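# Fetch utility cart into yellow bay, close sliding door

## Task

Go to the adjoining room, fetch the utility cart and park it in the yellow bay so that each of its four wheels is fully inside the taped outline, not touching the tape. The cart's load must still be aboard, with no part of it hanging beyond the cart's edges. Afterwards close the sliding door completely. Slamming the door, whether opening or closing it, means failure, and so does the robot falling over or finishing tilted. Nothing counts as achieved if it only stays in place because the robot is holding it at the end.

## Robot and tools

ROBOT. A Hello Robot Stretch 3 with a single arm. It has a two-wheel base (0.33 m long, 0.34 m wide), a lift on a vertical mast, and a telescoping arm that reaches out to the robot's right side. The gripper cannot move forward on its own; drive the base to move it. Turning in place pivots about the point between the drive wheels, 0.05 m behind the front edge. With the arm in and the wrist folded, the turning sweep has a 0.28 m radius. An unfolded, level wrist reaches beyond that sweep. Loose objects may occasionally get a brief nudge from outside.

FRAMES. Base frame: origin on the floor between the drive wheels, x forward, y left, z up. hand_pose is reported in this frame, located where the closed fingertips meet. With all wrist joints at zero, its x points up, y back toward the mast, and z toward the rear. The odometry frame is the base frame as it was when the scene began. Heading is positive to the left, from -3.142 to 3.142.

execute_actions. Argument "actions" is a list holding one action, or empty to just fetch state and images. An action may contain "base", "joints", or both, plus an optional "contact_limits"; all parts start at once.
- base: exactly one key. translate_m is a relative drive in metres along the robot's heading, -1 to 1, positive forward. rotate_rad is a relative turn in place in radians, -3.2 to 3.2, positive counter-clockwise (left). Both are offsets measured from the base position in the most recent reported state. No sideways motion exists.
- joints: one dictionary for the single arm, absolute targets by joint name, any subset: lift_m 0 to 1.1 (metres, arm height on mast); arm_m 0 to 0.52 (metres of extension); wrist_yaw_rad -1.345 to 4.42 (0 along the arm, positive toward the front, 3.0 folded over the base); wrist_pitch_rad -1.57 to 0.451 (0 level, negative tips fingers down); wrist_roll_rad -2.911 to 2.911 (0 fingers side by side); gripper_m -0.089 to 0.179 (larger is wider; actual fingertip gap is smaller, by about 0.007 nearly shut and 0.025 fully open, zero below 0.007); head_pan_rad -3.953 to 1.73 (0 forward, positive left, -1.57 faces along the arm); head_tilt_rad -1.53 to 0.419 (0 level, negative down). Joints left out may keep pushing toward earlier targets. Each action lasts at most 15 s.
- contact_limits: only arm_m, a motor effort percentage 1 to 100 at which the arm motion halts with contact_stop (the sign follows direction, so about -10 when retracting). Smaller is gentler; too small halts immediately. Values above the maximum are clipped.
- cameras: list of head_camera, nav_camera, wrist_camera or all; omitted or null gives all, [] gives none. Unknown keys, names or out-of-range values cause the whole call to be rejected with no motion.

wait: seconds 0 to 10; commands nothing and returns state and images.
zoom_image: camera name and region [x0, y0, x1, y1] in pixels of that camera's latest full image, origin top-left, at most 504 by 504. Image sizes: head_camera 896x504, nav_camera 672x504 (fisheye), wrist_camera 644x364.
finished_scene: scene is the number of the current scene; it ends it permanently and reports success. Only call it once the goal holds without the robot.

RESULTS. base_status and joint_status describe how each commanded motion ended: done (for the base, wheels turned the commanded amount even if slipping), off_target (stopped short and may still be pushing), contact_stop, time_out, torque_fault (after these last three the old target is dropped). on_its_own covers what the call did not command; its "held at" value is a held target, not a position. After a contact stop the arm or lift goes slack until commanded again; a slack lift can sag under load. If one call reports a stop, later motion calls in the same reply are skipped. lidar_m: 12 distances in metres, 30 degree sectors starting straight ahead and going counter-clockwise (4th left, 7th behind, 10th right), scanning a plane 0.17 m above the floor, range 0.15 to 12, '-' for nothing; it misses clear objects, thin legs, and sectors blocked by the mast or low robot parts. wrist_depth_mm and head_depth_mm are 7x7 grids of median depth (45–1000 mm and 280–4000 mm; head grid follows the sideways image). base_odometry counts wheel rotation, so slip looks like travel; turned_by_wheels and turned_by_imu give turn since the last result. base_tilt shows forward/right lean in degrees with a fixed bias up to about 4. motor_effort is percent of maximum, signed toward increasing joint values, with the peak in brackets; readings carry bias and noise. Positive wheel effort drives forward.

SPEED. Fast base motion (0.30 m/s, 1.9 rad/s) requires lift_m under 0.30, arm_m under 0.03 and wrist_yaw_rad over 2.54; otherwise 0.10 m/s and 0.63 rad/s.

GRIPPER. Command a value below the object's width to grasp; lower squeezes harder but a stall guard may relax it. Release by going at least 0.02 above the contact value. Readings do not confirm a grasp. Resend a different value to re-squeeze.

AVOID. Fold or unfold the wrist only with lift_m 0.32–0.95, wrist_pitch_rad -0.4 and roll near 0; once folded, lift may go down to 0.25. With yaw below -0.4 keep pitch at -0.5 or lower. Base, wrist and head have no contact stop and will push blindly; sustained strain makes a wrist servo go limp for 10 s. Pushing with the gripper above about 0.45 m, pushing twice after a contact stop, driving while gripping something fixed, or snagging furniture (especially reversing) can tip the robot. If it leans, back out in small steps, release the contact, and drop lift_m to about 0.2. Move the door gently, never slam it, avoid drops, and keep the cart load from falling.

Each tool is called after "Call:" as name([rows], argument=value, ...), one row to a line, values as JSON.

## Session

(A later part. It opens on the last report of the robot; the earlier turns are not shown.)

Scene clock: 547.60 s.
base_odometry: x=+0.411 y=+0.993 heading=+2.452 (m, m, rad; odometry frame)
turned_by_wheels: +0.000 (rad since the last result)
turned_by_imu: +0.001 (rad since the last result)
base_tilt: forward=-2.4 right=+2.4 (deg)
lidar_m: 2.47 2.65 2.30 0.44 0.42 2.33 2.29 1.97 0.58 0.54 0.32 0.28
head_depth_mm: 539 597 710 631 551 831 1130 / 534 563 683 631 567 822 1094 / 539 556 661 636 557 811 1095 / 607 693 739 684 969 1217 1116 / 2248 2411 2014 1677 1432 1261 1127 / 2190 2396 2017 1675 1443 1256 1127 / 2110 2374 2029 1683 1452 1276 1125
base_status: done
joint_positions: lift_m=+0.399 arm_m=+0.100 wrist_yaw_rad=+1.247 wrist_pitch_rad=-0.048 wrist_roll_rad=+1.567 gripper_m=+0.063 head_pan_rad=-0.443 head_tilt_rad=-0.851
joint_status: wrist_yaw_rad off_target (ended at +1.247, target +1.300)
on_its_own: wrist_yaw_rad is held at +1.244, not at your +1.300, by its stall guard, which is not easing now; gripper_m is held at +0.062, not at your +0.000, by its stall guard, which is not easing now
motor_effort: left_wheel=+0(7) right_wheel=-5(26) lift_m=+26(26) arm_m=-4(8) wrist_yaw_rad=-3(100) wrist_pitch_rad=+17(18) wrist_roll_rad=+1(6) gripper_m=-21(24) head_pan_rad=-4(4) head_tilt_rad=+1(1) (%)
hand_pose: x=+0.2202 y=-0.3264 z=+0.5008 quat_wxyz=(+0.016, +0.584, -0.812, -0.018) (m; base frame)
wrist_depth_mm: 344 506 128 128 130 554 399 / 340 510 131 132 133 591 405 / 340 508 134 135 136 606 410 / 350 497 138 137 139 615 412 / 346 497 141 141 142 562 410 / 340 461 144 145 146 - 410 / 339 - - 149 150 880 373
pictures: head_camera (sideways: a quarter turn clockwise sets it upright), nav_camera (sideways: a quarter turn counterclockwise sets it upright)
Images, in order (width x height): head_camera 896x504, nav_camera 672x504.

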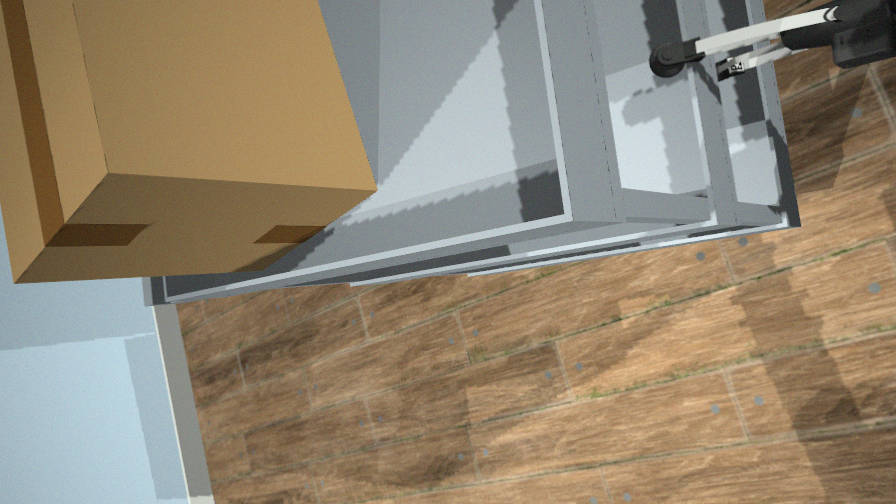

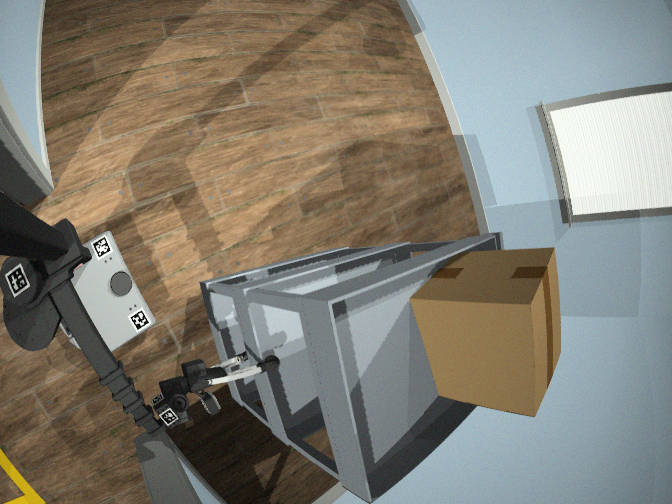

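Call:
execute_actions([
  {"base":{"rotate_rad":-0.15},"joints":{"arm_m":0.04,"wrist_yaw_rad":1.3}},
], cameras=[])

Call:
execute_actions([
  {"base":{"translate_m":-0.15},"joints":{"arm_m":0.0,"head_pan_rad":-0.3}},
], cameras=["head_camera","nav_camera"])

Scene clock: 562.17 s.
base_odometry: x=+0.411 y=+0.993 heading=+2.302 (m, m, rad; odometry frame)
turned_by_wheels: -0.150 (rad since the last result)
turned_by_imu: -0.150 (rad since the last result)
base_tilt: forward=-2.3 right=+2.4 (deg)
lidar_m: 0.34 2.53 2.38 0.75 0.44 0.42 2.29 2.27 0.59 0.58 0.29 0.23
head_depth_mm: 559 630 734 631 555 833 1126 / 536 579 699 633 544 819 1102 / 539 538 645 635 547 781 1087 / 541 500 595 637 547 674 1081 / 545 556 696 656 1356 1253 1126 / 2142 855 1952 1672 1446 1255 1120 / 2146 2360 2026 1685 1455 1273 1124
base_status: done
joint_positions: lift_m=+0.399 arm_m=+0.041 wrist_yaw_rad=+1.249 wrist_pitch_rad=-0.048 wrist_roll_rad=+1.571 gripper_m=+0.063 head_pan_rad=-0.443 head_tilt_rad=-0.851
joint_status: wrist_yaw_rad off_target (ended at +1.249, target +1.300); the others done
on_its_own: gripper_m is held at +0.062, not at your +0.000, by its stall guard, which is not easing now; wrist_yaw_rad is at rest, and its effort (+65) is outside its rest range (-12 to +12)
motor_effort: left_wheel=-3(7) right_wheel=+5(24) lift_m=+26(26) arm_m=-8(10) wrist_yaw_rad=+65(74) wrist_pitch_rad=+17(17) wrist_roll_rad=+0(1) gripper_m=-21(22) head_pan_rad=-4(4) head_tilt_rad=+1(1) (%)
hand_pose: x=+0.2203 y=-0.2663 z=+0.5009 quat_wxyz=(+0.014, +0.584, -0.811, -0.020) (m; base frame)
wrist_depth_mm: 345 - 141 141 142 545 399 / 342 517 141 141 142 581 402 / 348 504 141 142 142 596 402 / 349 501 142 142 143 603 411 / 343 498 141 142 143 553 411 / 341 452 142 142 143 538 412 / 339 - - 143 143 909 389
pictures: none
No camera images: the call's "cameras" was empty. Leave "cameras" out to get every camera's image.

Scene clock: 565.10 s.
base_odometry: x=+0.511 y=+0.882 heading=+2.302 (m, m, rad; odometry frame)
turned_by_wheels: +0.000 (rad since the last result)
turned_by_imu: +0.001 (rad since the last result)
base_tilt: forward=-2.4 right=+2.4 (deg)
lidar_m: 0.23 2.69 2.38 0.40 0.41 2.26 2.14 2.20 1.60 0.57 0.29 0.23
head_depth_mm: 532 553 677 631 544 789 1074 / 536 525 638 633 545 764 1087 / 537 498 598 636 547 769 1068 / 541 491 595 637 547 576 1065 / 589 664 730 671 584 1236 1118 / 2348 2505 2007 1679 1440 1270 1123 / 2224 2446 2025 1698 1450 1265 1125
base_status: done
joint_positions: lift_m=+0.399 arm_m=+0.002 wrist_yaw_rad=+1.299 wrist_pitch_rad=-0.048 wrist_roll_rad=+1.571 gripper_m=+0.063 head_pan_rad=-0.307 head_tilt_rad=-0.851
joint_status: all done
joint sent to its limit — the command would take arm_m past its lower limit, so that joint was sent only as far as its limit.
on_its_own: gripper_m is held at +0.062, not at your +0.000, by its stall guard, which is not easing now; wrist_yaw_rad moved +0.050 to your old target +1.300
motor_effort: left_wheel=+2(7) right_wheel=-2(21) lift_m=+26(26) arm_m=+1(6) wrist_yaw_rad=-1(66) wrist_pitch_rad=+17(18) wrist_roll_rad=-1(1) gripper_m=-21(22) head_pan_rad=+4(20) head_tilt_rad=+1(1) (%)
hand_pose: x=+0.2240 y=-0.2152 z=+0.5006 quat_wxyz=(+0.015, +0.604, -0.796, -0.020) (m; base frame)
wrist_depth_mm: 346 552 134 135 136 542 398 / 344 508 136 137 138 574 401 / 340 509 139 138 140 595 402 / 343 499 140 139 141 594 407 / 345 500 141 142 142 568 415 / 343 455 143 143 145 534 410 / 338 - - 145 146 895 384
pictures: head_camera (sideways: a quarter turn clockwise sets it upright), nav_camera (sideways: a quarter turn counterclockwise sets it upright)
Images, in order (width x height): head_camera 896x504, nav_camera 672x504.

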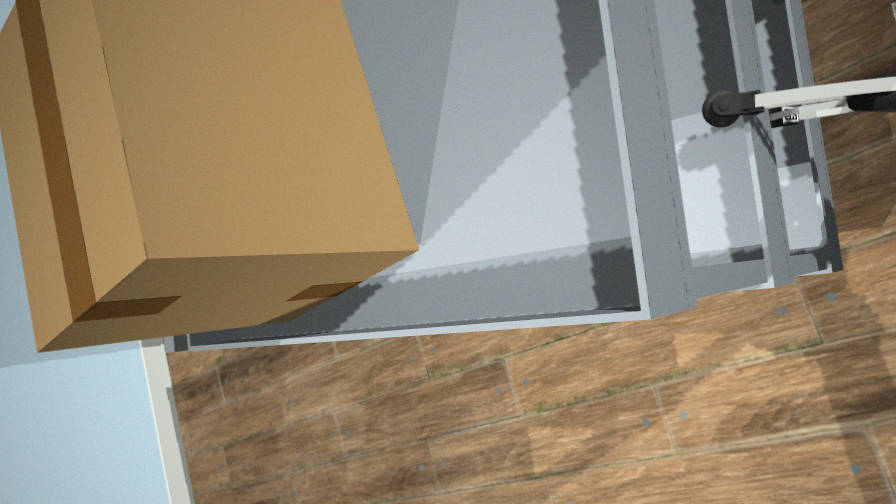

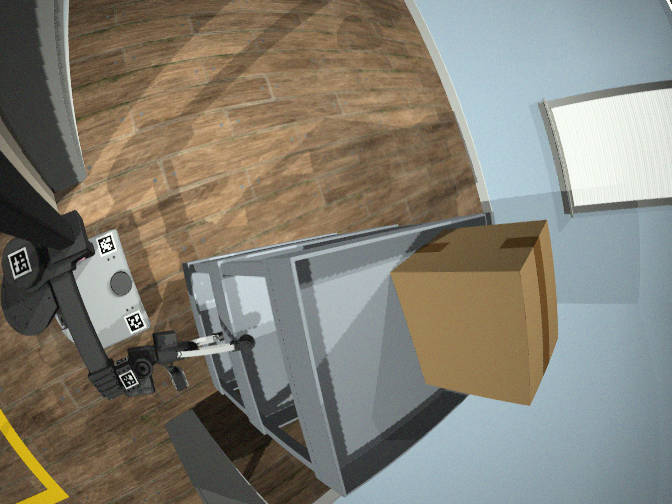

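Call:
execute_actions([
  {"base":{"translate_m":-0.2},"joints":{"wrist_yaw_rad":1.48}},
], cameras=["head_camera","nav_camera"])

Scene clock: 573.77 s.
base_odometry: x=+0.645 y=+0.733 heading=+2.302 (m, m, rad; odometry frame)
turned_by_wheels: +0.000 (rad since the last result)
turned_by_imu: +0.001 (rad since the last result)
base_tilt: forward=-2.4 right=+2.4 (deg)
lidar_m: 0.23 2.90 0.41 0.29 2.29 2.05 1.95 1.99 1.61 0.58 0.29 0.23
head_depth_mm: 532 577 711 630 543 787 1076 / 535 546 662 633 545 765 1049 / 538 518 620 634 546 767 1068 / 541 494 585 638 547 759 1024 / 546 479 590 640 549 549 1090 / 599 792 786 673 570 1228 1125 / 2426 2523 2011 1683 1446 1262 1129
base_status: done
joint_positions: lift_m=+0.399 arm_m=+0.002 wrist_yaw_rad=+1.540 wrist_pitch_rad=-0.049 wrist_roll_rad=+1.567 gripper_m=+0.063 head_pan_rad=-0.307 head_tilt_rad=-0.851
joint_status: wrist_yaw_rad off_target (ended at +1.540, target +1.480)
on_its_own: wrist_yaw_rad is held at +1.534, not at your +1.480, by its stall guard, which is not easing now; gripper_m is held at +0.062, not at your +0.000, by its stall guard, which is not easing now
motor_effort: left_wheel=+2(7) right_wheel=-7(20) lift_m=+26(26) arm_m=+0(4) wrist_yaw_rad=-9(99) wrist_pitch_rad=+18(18) wrist_roll_rad=+1(1) gripper_m=-21(21) head_pan_rad=+4(4) head_tilt_rad=+1(1) (%)
hand_pose: x=+0.2333 y=-0.1545 z=+0.5006 quat_wxyz=(+0.019, +0.696, -0.718, -0.016) (m; base frame)
wrist_depth_mm: 344 516 114 114 115 587 407 / 343 511 119 120 121 590 402 / 341 507 125 126 128 591 405 / 346 497 133 132 134 604 407 / 347 501 140 139 141 535 410 / 341 - 146 148 150 467 394 / 338 - - 156 160 881 354
pictures: head_camera (sideways: a quarter turn clockwise sets it upright), nav_camera (sideways: a quarter turn counterclockwise sets it upright)
Images, in order (width x height): head_camera 896x504, nav_camera 672x504.

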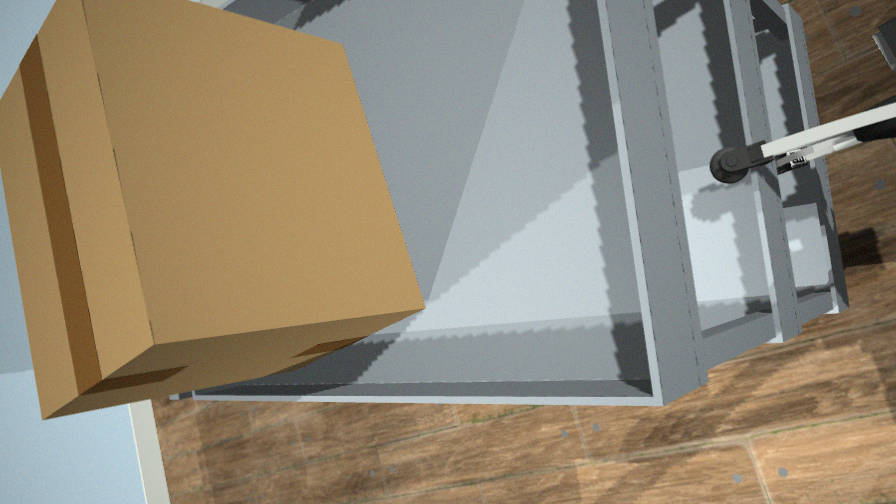

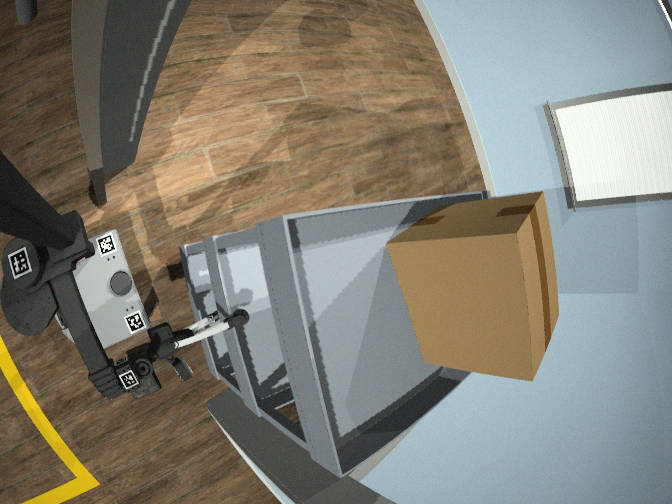

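Call:
execute_actions([
  {"base":{"translate_m":-0.2},"joints":{"wrist_yaw_rad":1.56,"head_pan_rad":-0.4,"head_tilt_rad":-0.75}},
], cameras=["head_camera","nav_camera"])

Scene clock: 585.13 s.
base_odometry: x=+0.778 y=+0.584 heading=+2.303 (m, m, rad; odometry frame)
turned_by_wheels: +0.000 (rad since the last result)
turned_by_imu: +0.001 (rad since the last result)
base_tilt: forward=-2.4 right=+2.3 (deg)
lidar_m: 0.22 3.11 0.35 0.73 2.29 1.84 1.75 1.79 1.63 1.36 0.29 0.22
head_depth_mm: 1970 2155 2172 671 583 736 1008 / 2275 2303 786 702 585 524 916 / 2616 560 629 691 585 514 758 / 2780 536 580 666 588 504 727 / 2769 514 539 629 590 504 703 / 2629 518 499 602 590 507 491 / 2568 531 615 711 607 529 1138
base_status: done
joint_positions: lift_m=+0.399 arm_m=+0.002 wrist_yaw_rad=+1.603 wrist_pitch_rad=-0.049 wrist_roll_rad=+1.568 gripper_m=+0.063 head_pan_rad=-0.393 head_tilt_rad=-0.754
joint_status: wrist_yaw_rad off_target (ended at +1.603, target +1.560); the others done
on_its_own: wrist_yaw_rad is held at +1.607, not at your +1.560, by its stall guard, which is not easing now; gripper_m is held at +0.062, not at your +0.000, by its stall guard, which is not easing now
motor_effort: left_wheel=+2(6) right_wheel=-6(19) lift_m=+26(26) arm_m=+1(0) wrist_yaw_rad=+5(37) wrist_pitch_rad=+18(18) wrist_roll_rad=+1(1) gripper_m=-22(22) head_pan_rad=-5(16) head_tilt_rad=+2(16) (%)
hand_pose: x=+0.2332 y=-0.1386 z=+0.5005 quat_wxyz=(+0.019, +0.718, -0.695, -0.016) (m; base frame)
wrist_depth_mm: 349 527 117 117 118 591 403 / 342 514 121 122 123 601 404 / 342 509 127 128 129 593 404 / 348 504 134 133 135 612 406 / 347 498 140 140 142 533 409 / 343 - 147 148 149 485 393 / 336 - - 156 159 883 351
pictures: head_camera (sideways: a quarter turn clockwise sets it upright), nav_camera (sideways: a quarter turn counterclockwise sets it upright)
Images, in order (width x height): head_camera 896x504, nav_camera 672x504.

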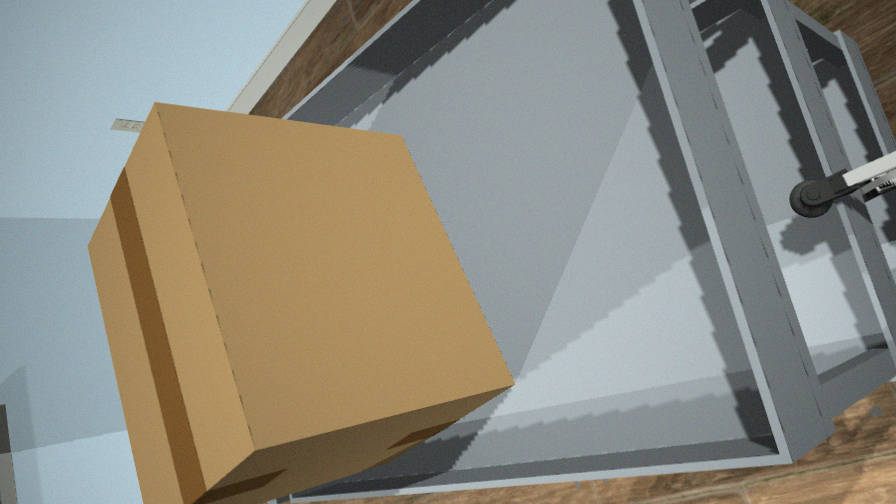

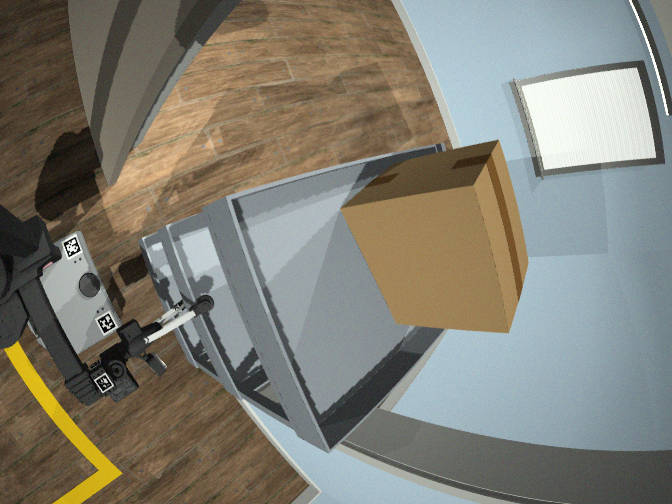

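Call:
execute_actions([
  {"base":{"translate_m":-0.4},"joints":{"wrist_yaw_rad":1.61,"head_pan_rad":-0.3}},
], cameras=["head_camera","nav_camera"])

Scene clock: 594.37 s.
base_odometry: x=+1.046 y=+0.287 heading=+2.303 (m, m, rad; odometry frame)
turned_by_wheels: +0.000 (rad since the last result)
turned_by_imu: +0.002 (rad since the last result)
base_tilt: forward=-2.3 right=+2.4 (deg)
lidar_m: 0.19 0.20 0.84 2.21 2.02 1.42 1.35 1.38 1.64 1.56 0.31 0.21
head_depth_mm: 2244 2332 1000 660 583 709 1082 / 2611 2776 2255 700 583 521 915 / 3127 564 649 700 584 502 751 / 3145 536 584 665 586 503 700 / 2962 513 530 620 588 506 467 / 2952 517 486 562 590 505 452 / 2856 520 459 641 592 507 1092
base_status: done
joint_positions: lift_m=+0.399 arm_m=+0.002 wrist_yaw_rad=+1.700 wrist_pitch_rad=-0.049 wrist_roll_rad=+1.571 gripper_m=+0.063 head_pan_rad=-0.307 head_tilt_rad=-0.754
joint_status: wrist_yaw_rad off_target (ended at +1.700, target +1.610); the others done
on_its_own: wrist_yaw_rad is held at +1.704, not at your +1.610, by its stall guard, which is not easing now; gripper_m is held at +0.062, not at your +0.000, by its stall guard, which is not easing now
motor_effort: left_wheel=+1(5) right_wheel=-7(20) lift_m=+26(26) arm_m=+1(1) wrist_yaw_rad=+6(42) wrist_pitch_rad=+18(18) wrist_roll_rad=-1(0) gripper_m=-22(22) head_pan_rad=+6(14) head_tilt_rad=+2(2) (%)
hand_pose: x=+0.2312 y=-0.1139 z=+0.5004 quat_wxyz=(+0.019, +0.751, -0.660, -0.016) (m; base frame)
wrist_depth_mm: 346 520 123 124 125 566 401 / 344 513 128 128 129 597 401 / 337 506 131 132 134 592 406 / 344 505 138 136 138 597 406 / 346 490 141 141 142 564 410 / 344 457 146 146 147 531 415 / 340 649 639 152 154 655 356
pictures: head_camera (sideways: a quarter turn clockwise sets it upright), nav_camera (sideways: a quarter turn counterclockwise sets it upright)
Images, in order (width x height): head_camera 896x504, nav_camera 672x504.

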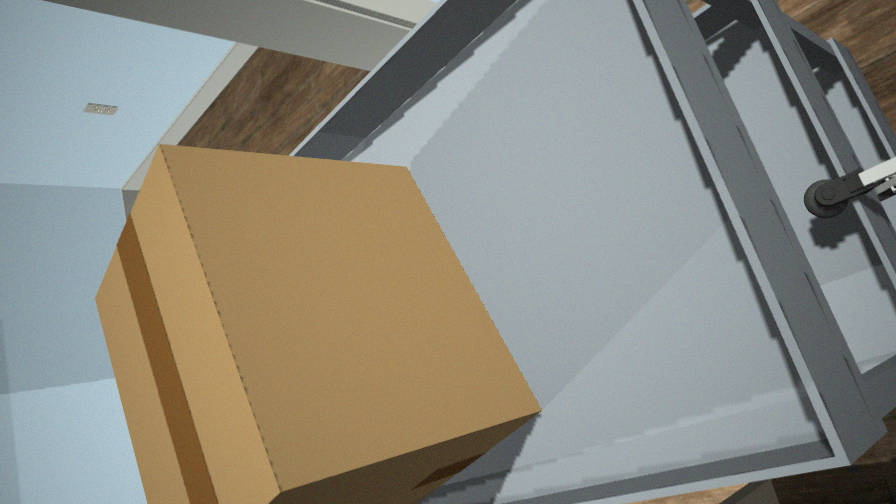

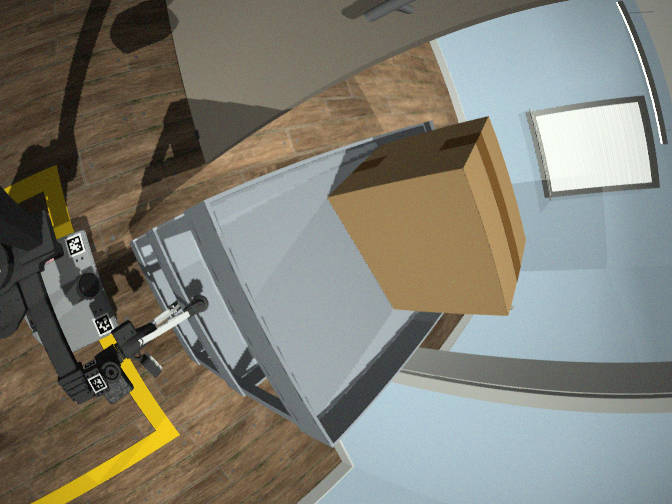

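Call:
execute_actions([
  {"base":{"translate_m":-0.4},"joints":{"wrist_yaw_rad":1.68,"head_pan_rad":-0.15}},
], cameras=["head_camera","nav_camera"])

Scene clock: 602.33 s.
base_odometry: x=+1.313 y=-0.010 heading=+2.303 (m, m, rad; odometry frame)
turned_by_wheels: +0.000 (rad since the last result)
turned_by_imu: +0.001 (rad since the last result)
base_tilt: forward=-2.4 right=+2.4 (deg)
lidar_m: 0.17 0.17 1.38 2.19 1.43 1.00 0.95 0.97 1.29 1.58 0.36 0.20
head_depth_mm: 2934 1219 1351 661 581 522 992 / 3474 3009 2263 699 584 500 750 / 3480 556 628 684 585 503 656 / 3376 522 559 649 586 504 465 / 3251 515 505 587 588 505 443 / 3235 517 459 528 576 506 444 / 3170 519 435 562 593 511 1117
base_status: done
joint_positions: lift_m=+0.399 arm_m=+0.002 wrist_yaw_rad=+1.784 wrist_pitch_rad=-0.049 wrist_roll_rad=+1.573 gripper_m=+0.063 head_pan_rad=-0.157 head_tilt_rad=-0.754
joint_status: wrist_yaw_rad off_target (ended at +1.784, target +1.680); the others done
on_its_own: wrist_yaw_rad is held at +1.781, not at your +1.680, by its stall guard, which is not easing now; gripper_m is held at +0.062, not at your +0.000, by its stall guard, which is not easing now
motor_effort: left_wheel=+2(7) right_wheel=-7(19) lift_m=+26(26) arm_m=+0(0) wrist_yaw_rad=-2(42) wrist_pitch_rad=+18(18) wrist_roll_rad=-1(1) gripper_m=-21(21) head_pan_rad=+4(21) head_tilt_rad=+3(2) (%)
hand_pose: x=+0.2276 y=-0.0930 z=+0.5004 quat_wxyz=(+0.019, +0.778, -0.628, -0.016) (m; base frame)
wrist_depth_mm: 345 559 133 134 135 544 396 / 340 514 136 136 137 597 401 / 341 501 138 138 140 586 409 / 350 506 141 140 142 605 402 / 346 492 142 141 143 556 409 / 342 450 144 145 146 543 413 / 338 - - 147 148 861 378
pictures: head_camera (sideways: a quarter turn clockwise sets it upright), nav_camera (sideways: a quarter turn counterclockwise sets it upright)
Images, in order (width x height): head_camera 896x504, nav_camera 672x504.

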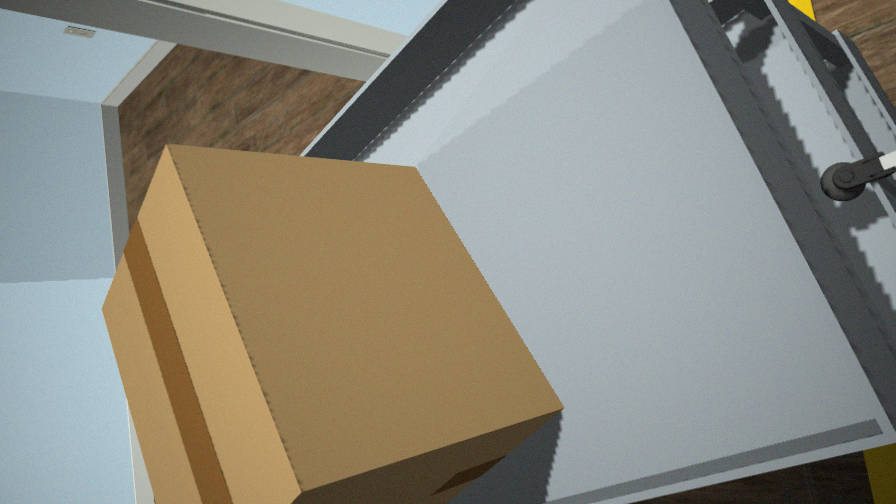

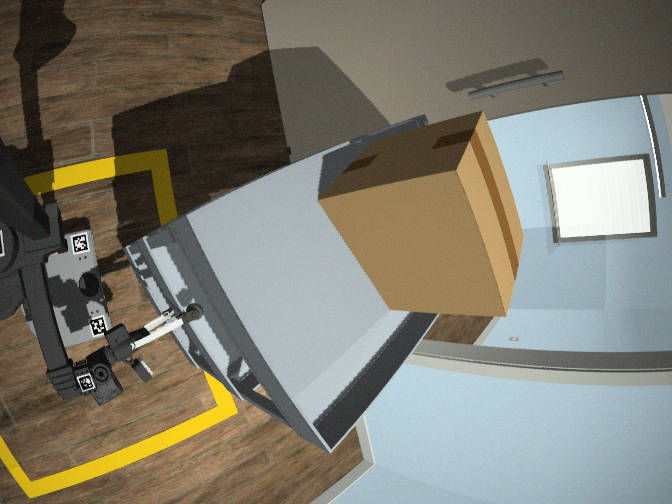

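Call:
execute_actions([
  {"base":{"translate_m":-0.3},"joints":{"wrist_yaw_rad":1.5,"head_tilt_rad":-0.9}},
], cameras=["head_camera","nav_camera"])

Scene clock: 612.97 s.
base_odometry: x=+1.514 y=-0.233 heading=+2.303 (m, m, rad; odometry frame)
turned_by_wheels: +0.000 (rad since the last result)
turned_by_imu: +0.002 (rad since the last result)
base_tilt: forward=-2.4 right=+2.4 (deg)
lidar_m: 0.16 0.27 1.78 2.17 0.98 0.69 0.65 0.67 0.88 1.60 0.35 0.15
head_depth_mm: 1316 1570 678 610 531 1074 1100 / 2718 1536 712 612 532 587 1100 / 503 560 672 614 533 479 1010 / 486 487 580 614 536 472 700 / 489 431 502 584 538 491 1099 / 491 401 453 582 560 1227 1113 / 496 413 521 635 1393 1253 1116
base_status: done
joint_positions: lift_m=+0.399 arm_m=+0.002 wrist_yaw_rad=+1.480 wrist_pitch_rad=-0.047 wrist_roll_rad=+1.572 gripper_m=+0.063 head_pan_rad=-0.157 head_tilt_rad=-0.889
joint_status: all done
on_its_own: gripper_m is held at +0.062, not at your +0.000, by its stall guard, which is not easing now; wrist_yaw_rad is at rest, and its effort (+25) is outside its rest range (-12 to +12)
motor_effort: left_wheel=+0(7) right_wheel=-4(23) lift_m=+26(26) arm_m=-1(1) wrist_yaw_rad=+25(100) wrist_pitch_rad=+16(18) wrist_roll_rad=-1(1) gripper_m=-22(22) head_pan_rad=+4(5) head_tilt_rad=-7(23) (%)
hand_pose: x=+0.2324 y=-0.1699 z=+0.5011 quat_wxyz=(+0.016, +0.674, -0.738, -0.018) (m; base frame)
wrist_depth_mm: - - - 188 - 827 362 / 344 - - 175 - 859 405 / 348 502 - 165 169 556 406 / 346 498 710 155 159 606 407 / 342 496 147 147 146 551 413 / 338 458 138 139 139 - 418 / 336 526 135 132 132 625 398
pictures: head_camera (sideways: a quarter turn clockwise sets it upright), nav_camera (sideways: a quarter turn counterclockwise sets it upright)
Images, in order (width x height): head_camera 896x504, nav_camera 672x504.

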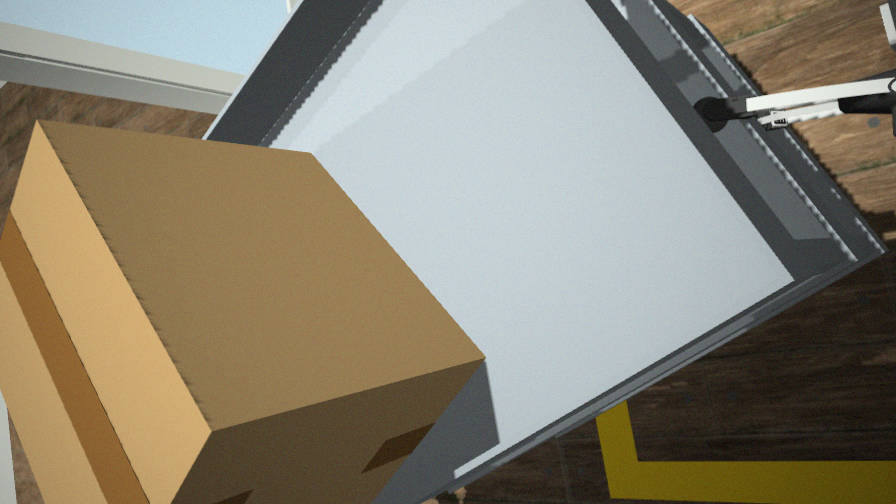

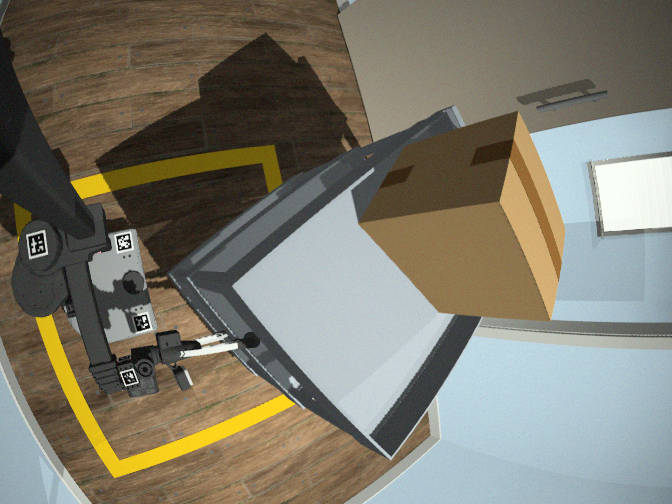

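Call:
execute_actions([
  {"base":{"translate_m":-0.12},"joints":{"wrist_yaw_rad":1.75}},
], cameras=["head_camera","nav_camera"])

Scene clock: 624.60 s.
base_odometry: x=+1.594 y=-0.323 heading=+2.304 (m, m, rad; odometry frame)
turned_by_wheels: +0.000 (rad since the last result)
turned_by_imu: +0.001 (rad since the last result)
base_tilt: forward=-2.3 right=+2.4 (deg)
lidar_m: 0.17 0.17 2.02 2.16 0.80 0.56 0.53 0.55 0.72 1.61 0.36 0.20
head_depth_mm: 1443 1710 671 610 542 995 1115 / 1597 1709 694 612 532 794 1113 / 511 580 686 614 533 682 1077 / 486 521 621 616 535 490 990 / 489 473 557 606 538 474 739 / 491 435 503 583 538 476 1084 / 497 413 478 609 540 1207 1114
base_status: done
joint_positions: lift_m=+0.399 arm_m=+0.002 wrist_yaw_rad=+1.809 wrist_pitch_rad=-0.048 wrist_roll_rad=+1.568 gripper_m=+0.063 head_pan_rad=-0.157 head_tilt_rad=-0.889
joint_status: wrist_yaw_rad off_target (ended at +1.809, target +1.750)
on_its_own: wrist_yaw_rad is held at +1.809, not at your +1.750, by its stall guard, which is not easing now; gripper_m is held at +0.062, not at your +0.000, by its stall guard, which is not easing now
motor_effort: left_wheel=+1(10) right_wheel=-7(19) lift_m=+25(26) arm_m=+1(6) wrist_yaw_rad=+1(100) wrist_pitch_rad=+17(18) wrist_roll_rad=+0(3) gripper_m=-22(22) head_pan_rad=+4(3) head_tilt_rad=-7(7) (%)
hand_pose: x=+0.2262 y=-0.0866 z=+0.5006 quat_wxyz=(+0.020, +0.786, -0.618, -0.014) (m; base frame)
wrist_depth_mm: 345 514 131 130 132 570 397 / 340 508 133 133 134 594 399 / 342 510 136 136 137 603 404 / 347 504 139 138 140 605 409 / 341 490 141 141 142 564 411 / 342 455 144 144 145 - 415 / 344 - - 148 150 882 379
pictures: head_camera (sideways: a quarter turn clockwise sets it upright), nav_camera (sideways: a quarter turn counterclockwise sets it upright)
Images, in order (width x height): head_camera 896x504, nav_camera 672x504.

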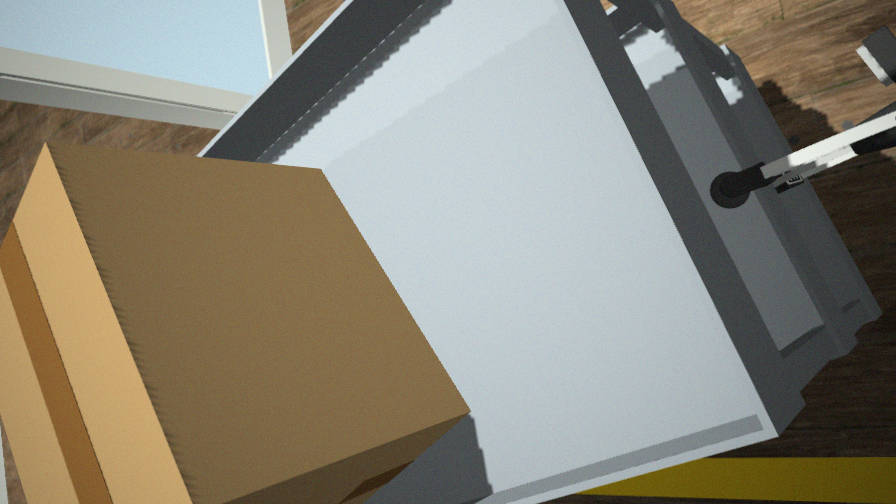

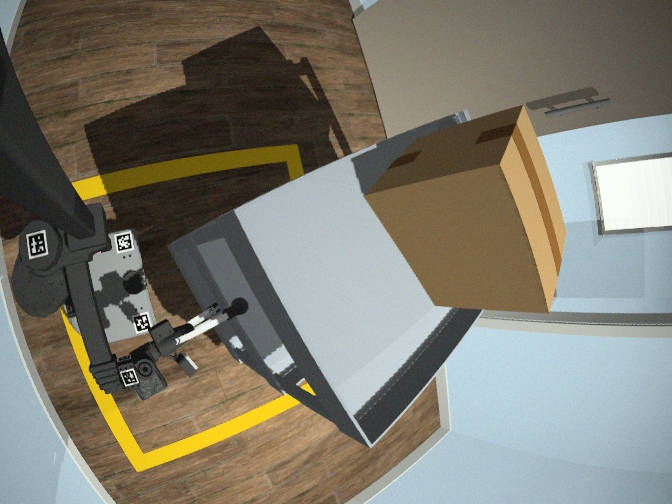

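Call:
execute_actions([
  {"base":{"translate_m":-0.19},"joints":{"wrist_yaw_rad":1.78}},
], cameras=["head_camera","nav_camera"])

Scene clock: 641.83 s.
base_odometry: x=+1.721 y=-0.464 heading=+2.304 (m, m, rad; odometry frame)
turned_by_wheels: +0.000 (rad since the last result)
turned_by_imu: +0.001 (rad since the last result)
base_tilt: forward=-2.3 right=+2.4 (deg)
lidar_m: 0.17 0.17 2.27 1.66 0.52 0.36 0.34 0.35 0.47 1.14 0.35 0.20
head_depth_mm: 1637 1925 1837 610 540 936 1105 / 1631 1859 688 612 532 794 1106 / 507 576 680 613 534 693 1075 / 487 520 623 616 536 489 995 / 489 475 560 612 537 481 738 / 491 438 508 590 538 475 1067 / 496 414 476 608 531 475 1105
base_status: done
joint_positions: lift_m=+0.399 arm_m=+0.002 wrist_yaw_rad=+1.878 wrist_pitch_rad=-0.048 wrist_roll_rad=+1.568 gripper_m=+0.063 head_pan_rad=-0.157 head_tilt_rad=-0.889
joint_status: wrist_yaw_rad off_target (ended at +1.878, target +1.780)
on_its_own: wrist_yaw_rad is held at +1.883, not at your +1.780, by its stall guard, which is not easing now; gripper_m is held at +0.062, not at your +0.000, by its stall guard, which is not easing now
motor_effort: left_wheel=+2(5) right_wheel=-6(19) lift_m=+26(26) arm_m=+1(1) wrist_yaw_rad=+7(54) wrist_pitch_rad=+17(17) wrist_roll_rad=+1(1) gripper_m=-21(20) head_pan_rad=+5(4) head_tilt_rad=-6(6) (%)
hand_pose: x=+0.2214 y=-0.0697 z=+0.5006 quat_wxyz=(+0.021, +0.807, -0.590, -0.013) (m; base frame)
wrist_depth_mm: 341 516 121 122 123 586 401 / 339 503 126 125 127 590 406 / 342 506 130 130 131 583 402 / 347 500 136 135 137 606 403 / 345 496 140 140 142 569 415 / 345 460 145 146 148 514 409 / 338 - - 152 154 884 360
pictures: head_camera (sideways: a quarter turn clockwise sets it upright), nav_camera (sideways: a quarter turn counterclockwise sets it upright)
Images, in order (width x height): head_camera 896x504, nav_camera 672x504.

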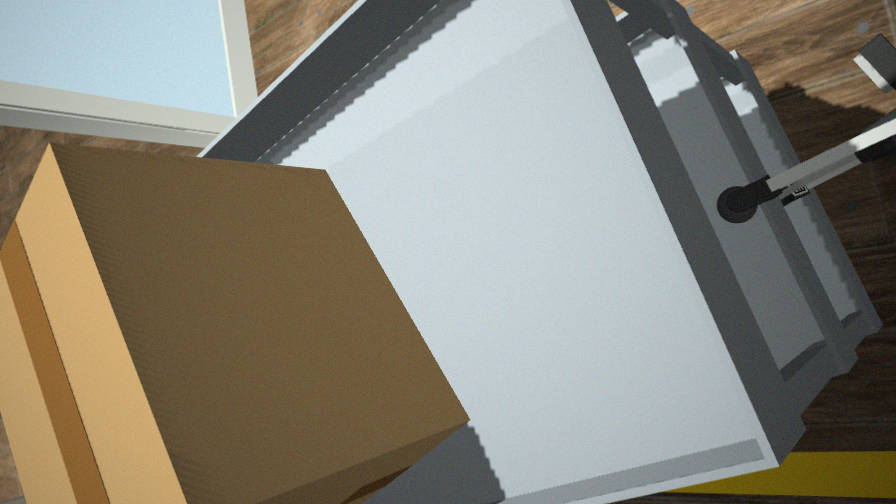

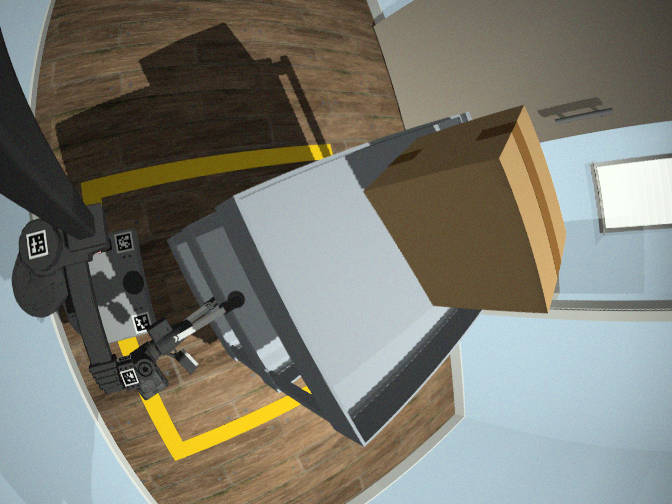

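Call:
execute_actions([
  {"joints":{"wrist_yaw_rad":2.15}},
], cameras=["head_camera","nav_camera"])

Scene clock: 649.87 s.
base_odometry: x=+1.721 y=-0.464 heading=+2.303 (m, m, rad; odometry frame)
turned_by_wheels: +0.000 (rad since the last result)
turned_by_imu: +0.000 (rad since the last result)
base_tilt: forward=-2.4 right=+2.4 (deg)
lidar_m: 0.17 0.17 0.20 1.67 0.52 0.36 0.34 0.35 0.46 1.13 0.29 0.18
head_depth_mm: 1635 1931 1885 586 531 715 1102 / 1644 1885 674 613 532 693 1091 / 2741 545 674 613 533 498 1008 / 487 498 596 617 535 481 986 / 490 463 547 608 536 474 737 / 492 433 505 591 538 475 693 / 498 415 470 584 541 476 534
base_status: not commanded
joint_positions: lift_m=+0.399 arm_m=+0.002 wrist_yaw_rad=+2.161 wrist_pitch_rad=-0.047 wrist_roll_rad=+1.562 gripper_m=+0.063 head_pan_rad=-0.157 head_tilt_rad=-0.889
joint_status: all done
on_its_own: gripper_m is held at +0.062, not at your +0.000, by its stall guard, which is not easing now; wrist_yaw_rad is at rest, and its effort (-14) is outside its rest range (-12 to +12)
motor_effort: left_wheel=+3(6) right_wheel=+5(6) lift_m=+26(26) arm_m=-4(5) wrist_yaw_rad=-14(100) wrist_pitch_rad=+17(17) wrist_roll_rad=+3(3) gripper_m=-20(20) head_pan_rad=+6(4) head_tilt_rad=-6(6) (%)
hand_pose: x=+0.1903 y=-0.0054 z=+0.5009 quat_wxyz=(+0.023, +0.882, -0.471, -0.007) (m; base frame)
wrist_depth_mm: 342 467 87 88 89 491 398 / 342 506 95 96 97 528 402 / 348 504 105 106 107 561 404 / 346 508 119 118 119 532 413 / 346 - 132 133 135 793 388 / 342 - 153 152 158 754 361 / - - - 179 194 876 321
pictures: head_camera (sideways: a quarter turn clockwise sets it upright), nav_camera (sideways: a quarter turn counterclockwise sets it upright)
Images, in order (width x height): head_camera 896x504, nav_camera 672x504.

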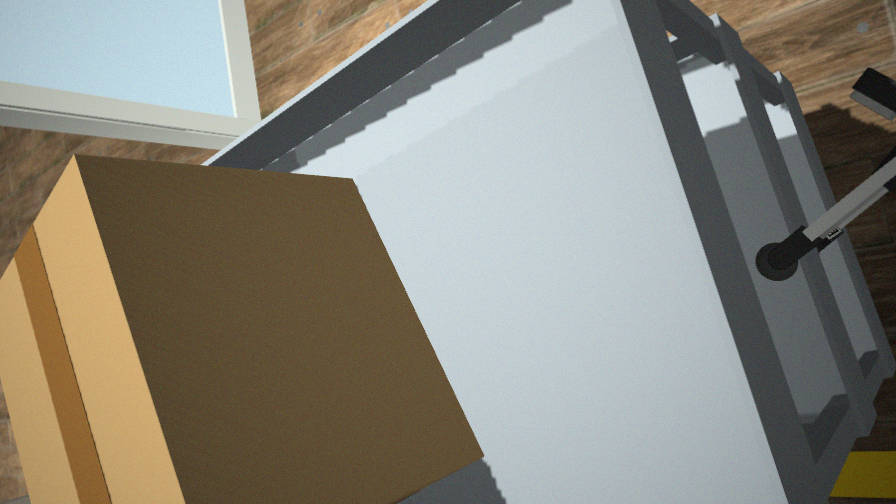

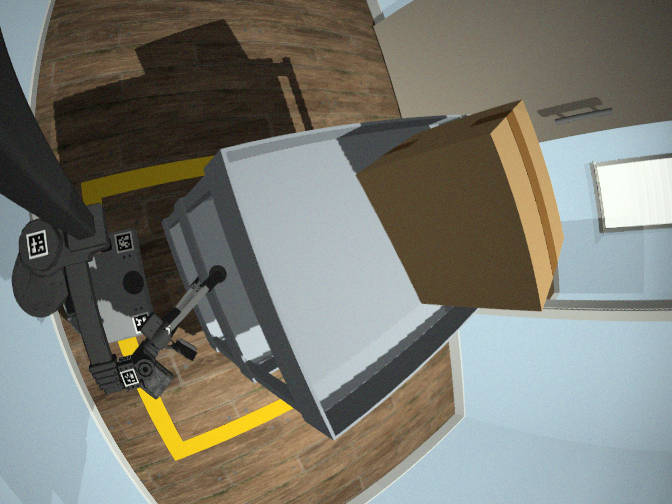

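Call:
execute_actions([
  {"joints":{"gripper_m":0.178,"wrist_yaw_rad":2.16}},
], cameras=["wrist_camera"])

Call:
execute_actions([
  {"base":{"translate_m":-0.025},"joints":{"wrist_yaw_rad":2.55,"head_tilt_rad":-1.2,"head_pan_rad":0}},
])

Scene clock: 660.83 s.
base_odometry: x=+1.721 y=-0.464 heading=+2.304 (m, m, rad; odometry frame)
turned_by_wheels: +0.000 (rad since the last result)
turned_by_imu: +0.001 (rad since the last result)
base_tilt: forward=-2.4 right=+2.4 (deg)
lidar_m: 0.16 0.17 0.20 1.66 0.51 0.36 0.34 0.35 0.47 1.13 0.28 0.18
head_depth_mm: 1645 1934 1882 585 530 710 1102 / 1643 1892 678 612 534 687 1094 / 2732 543 672 615 535 496 1010 / 486 495 592 616 535 481 985 / 490 461 544 606 537 474 729 / 492 431 504 587 537 475 684 / 495 413 469 583 541 477 528
base_status: not commanded
joint_positions: lift_m=+0.399 arm_m=+0.002 wrist_yaw_rad=+2.159 wrist_pitch_rad=-0.042 wrist_roll_rad=+1.568 gripper_m=+0.178 head_pan_rad=-0.157 head_tilt_rad=-0.889
joint_status: all done
motor_effort: left_wheel=+1(3) right_wheel=-3(6) lift_m=+26(26) arm_m=-3(4) wrist_yaw_rad=+2(11) wrist_pitch_rad=+14(20) wrist_roll_rad=+0(3) gripper_m=+1(97) head_pan_rad=+4(4) head_tilt_rad=-6(6) (%)
hand_pose: x=+0.1907 y=-0.0055 z=+0.5022 quat_wxyz=(+0.020, +0.882, -0.472, -0.009) (m; base frame)
wrist_depth_mm: 352 473 86 87 88 494 404 / 346 501 94 95 96 526 402 / 346 499 104 104 105 564 406 / 339 495 117 116 117 535 413 / 340 - 136 131 133 917 384 / 322 - - 149 156 947 - / - - - 175 190 875 598
pictures: wrist_camera
Images, in order (width x height): wrist_camera 644x364.

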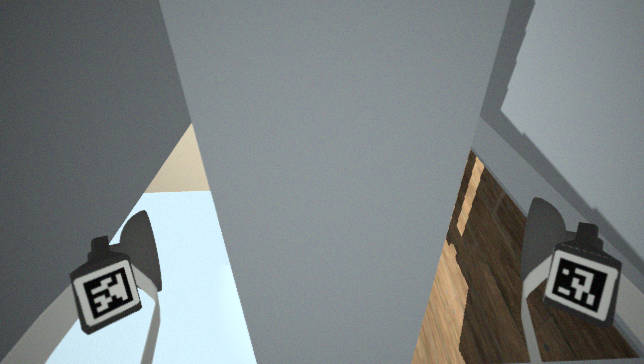

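Scene clock: 661.93 s.
base_odometry: x=+1.738 y=-0.482 heading=+2.304 (m, m, rad; odometry frame)
turned_by_wheels: +0.000 (rad since the last result)
turned_by_imu: +0.000 (rad since the last result)
base_tilt: forward=-2.3 right=+2.4 (deg)
lidar_m: 0.19 0.19 0.23 1.54 0.48 0.34 0.32 0.33 0.43 1.05 0.33 0.21
head_depth_mm: 628 588 541 519 1229 1175 1101 / 559 592 545 517 1115 1185 - / 526 594 547 517 1106 1203 - / 497 583 548 513 1039 1198 - / 473 577 552 510 817 1201 - / 450 575 553 511 1234 1187 - / 595 596 543 477 1264 1184 1128
base_status: done
joint_positions: lift_m=+0.399 arm_m=+0.002 wrist_yaw_rad=+2.548 wrist_pitch_rad=-0.042 wrist_roll_rad=+1.569 gripper_m=+0.178 head_pan_rad=-0.007 head_tilt_rad=-1.185
joint_status: all done
motor_effort: left_wheel=+2(2) right_wheel=-3(5) lift_m=+26(26) arm_m=-3(3) wrist_yaw_rad=+3(2) wrist_pitch_rad=+13(14) wrist_roll_rad=+0(1) gripper_m=+1(0) head_pan_rad=+5(23) head_tilt_rad=-9(36) (%)
hand_pose: x=+0.1213 y=+0.0643 z=+0.5024 quat_wxyz=(+0.021, +0.956, -0.292, -0.005) (m; base frame)
wrist_depth_mm: 349 - 132 129 131 850 391 / 348 - 161 151 158 871 367 / - - - 181 - 859 339 / 265 267 261 224 265 270 270 / - - - - - 977 553 / - - - - - 912 - / - - - - - 871 603
pictures: head_camera (sideways: a quarter turn clockwise sets it upright), nav_camera (sideways: a quarter turn counterclockwise sets it upright), wrist_camera
Images, in order (width x height): head_camera 896x504, nav_camera 672x504, wrist_camera 644x364.

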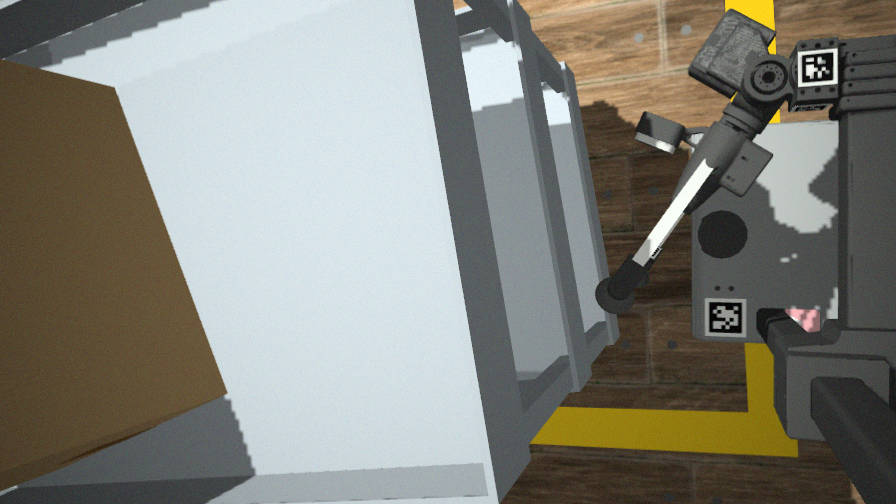

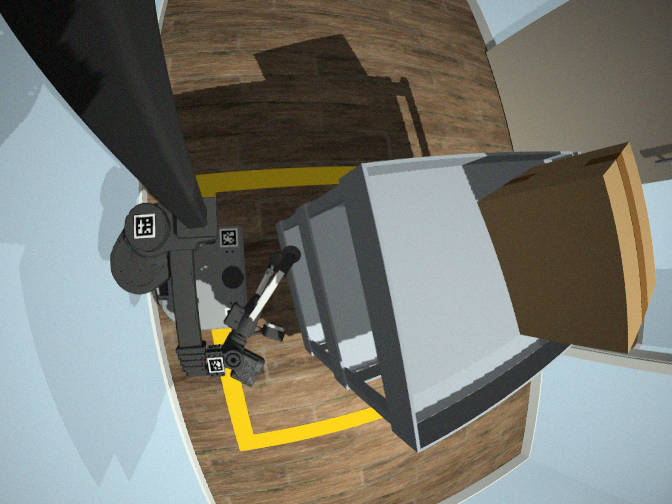

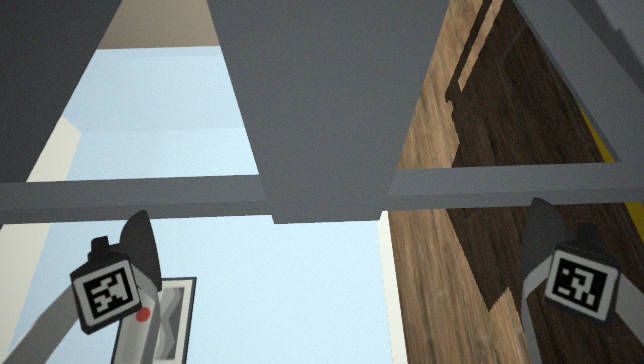

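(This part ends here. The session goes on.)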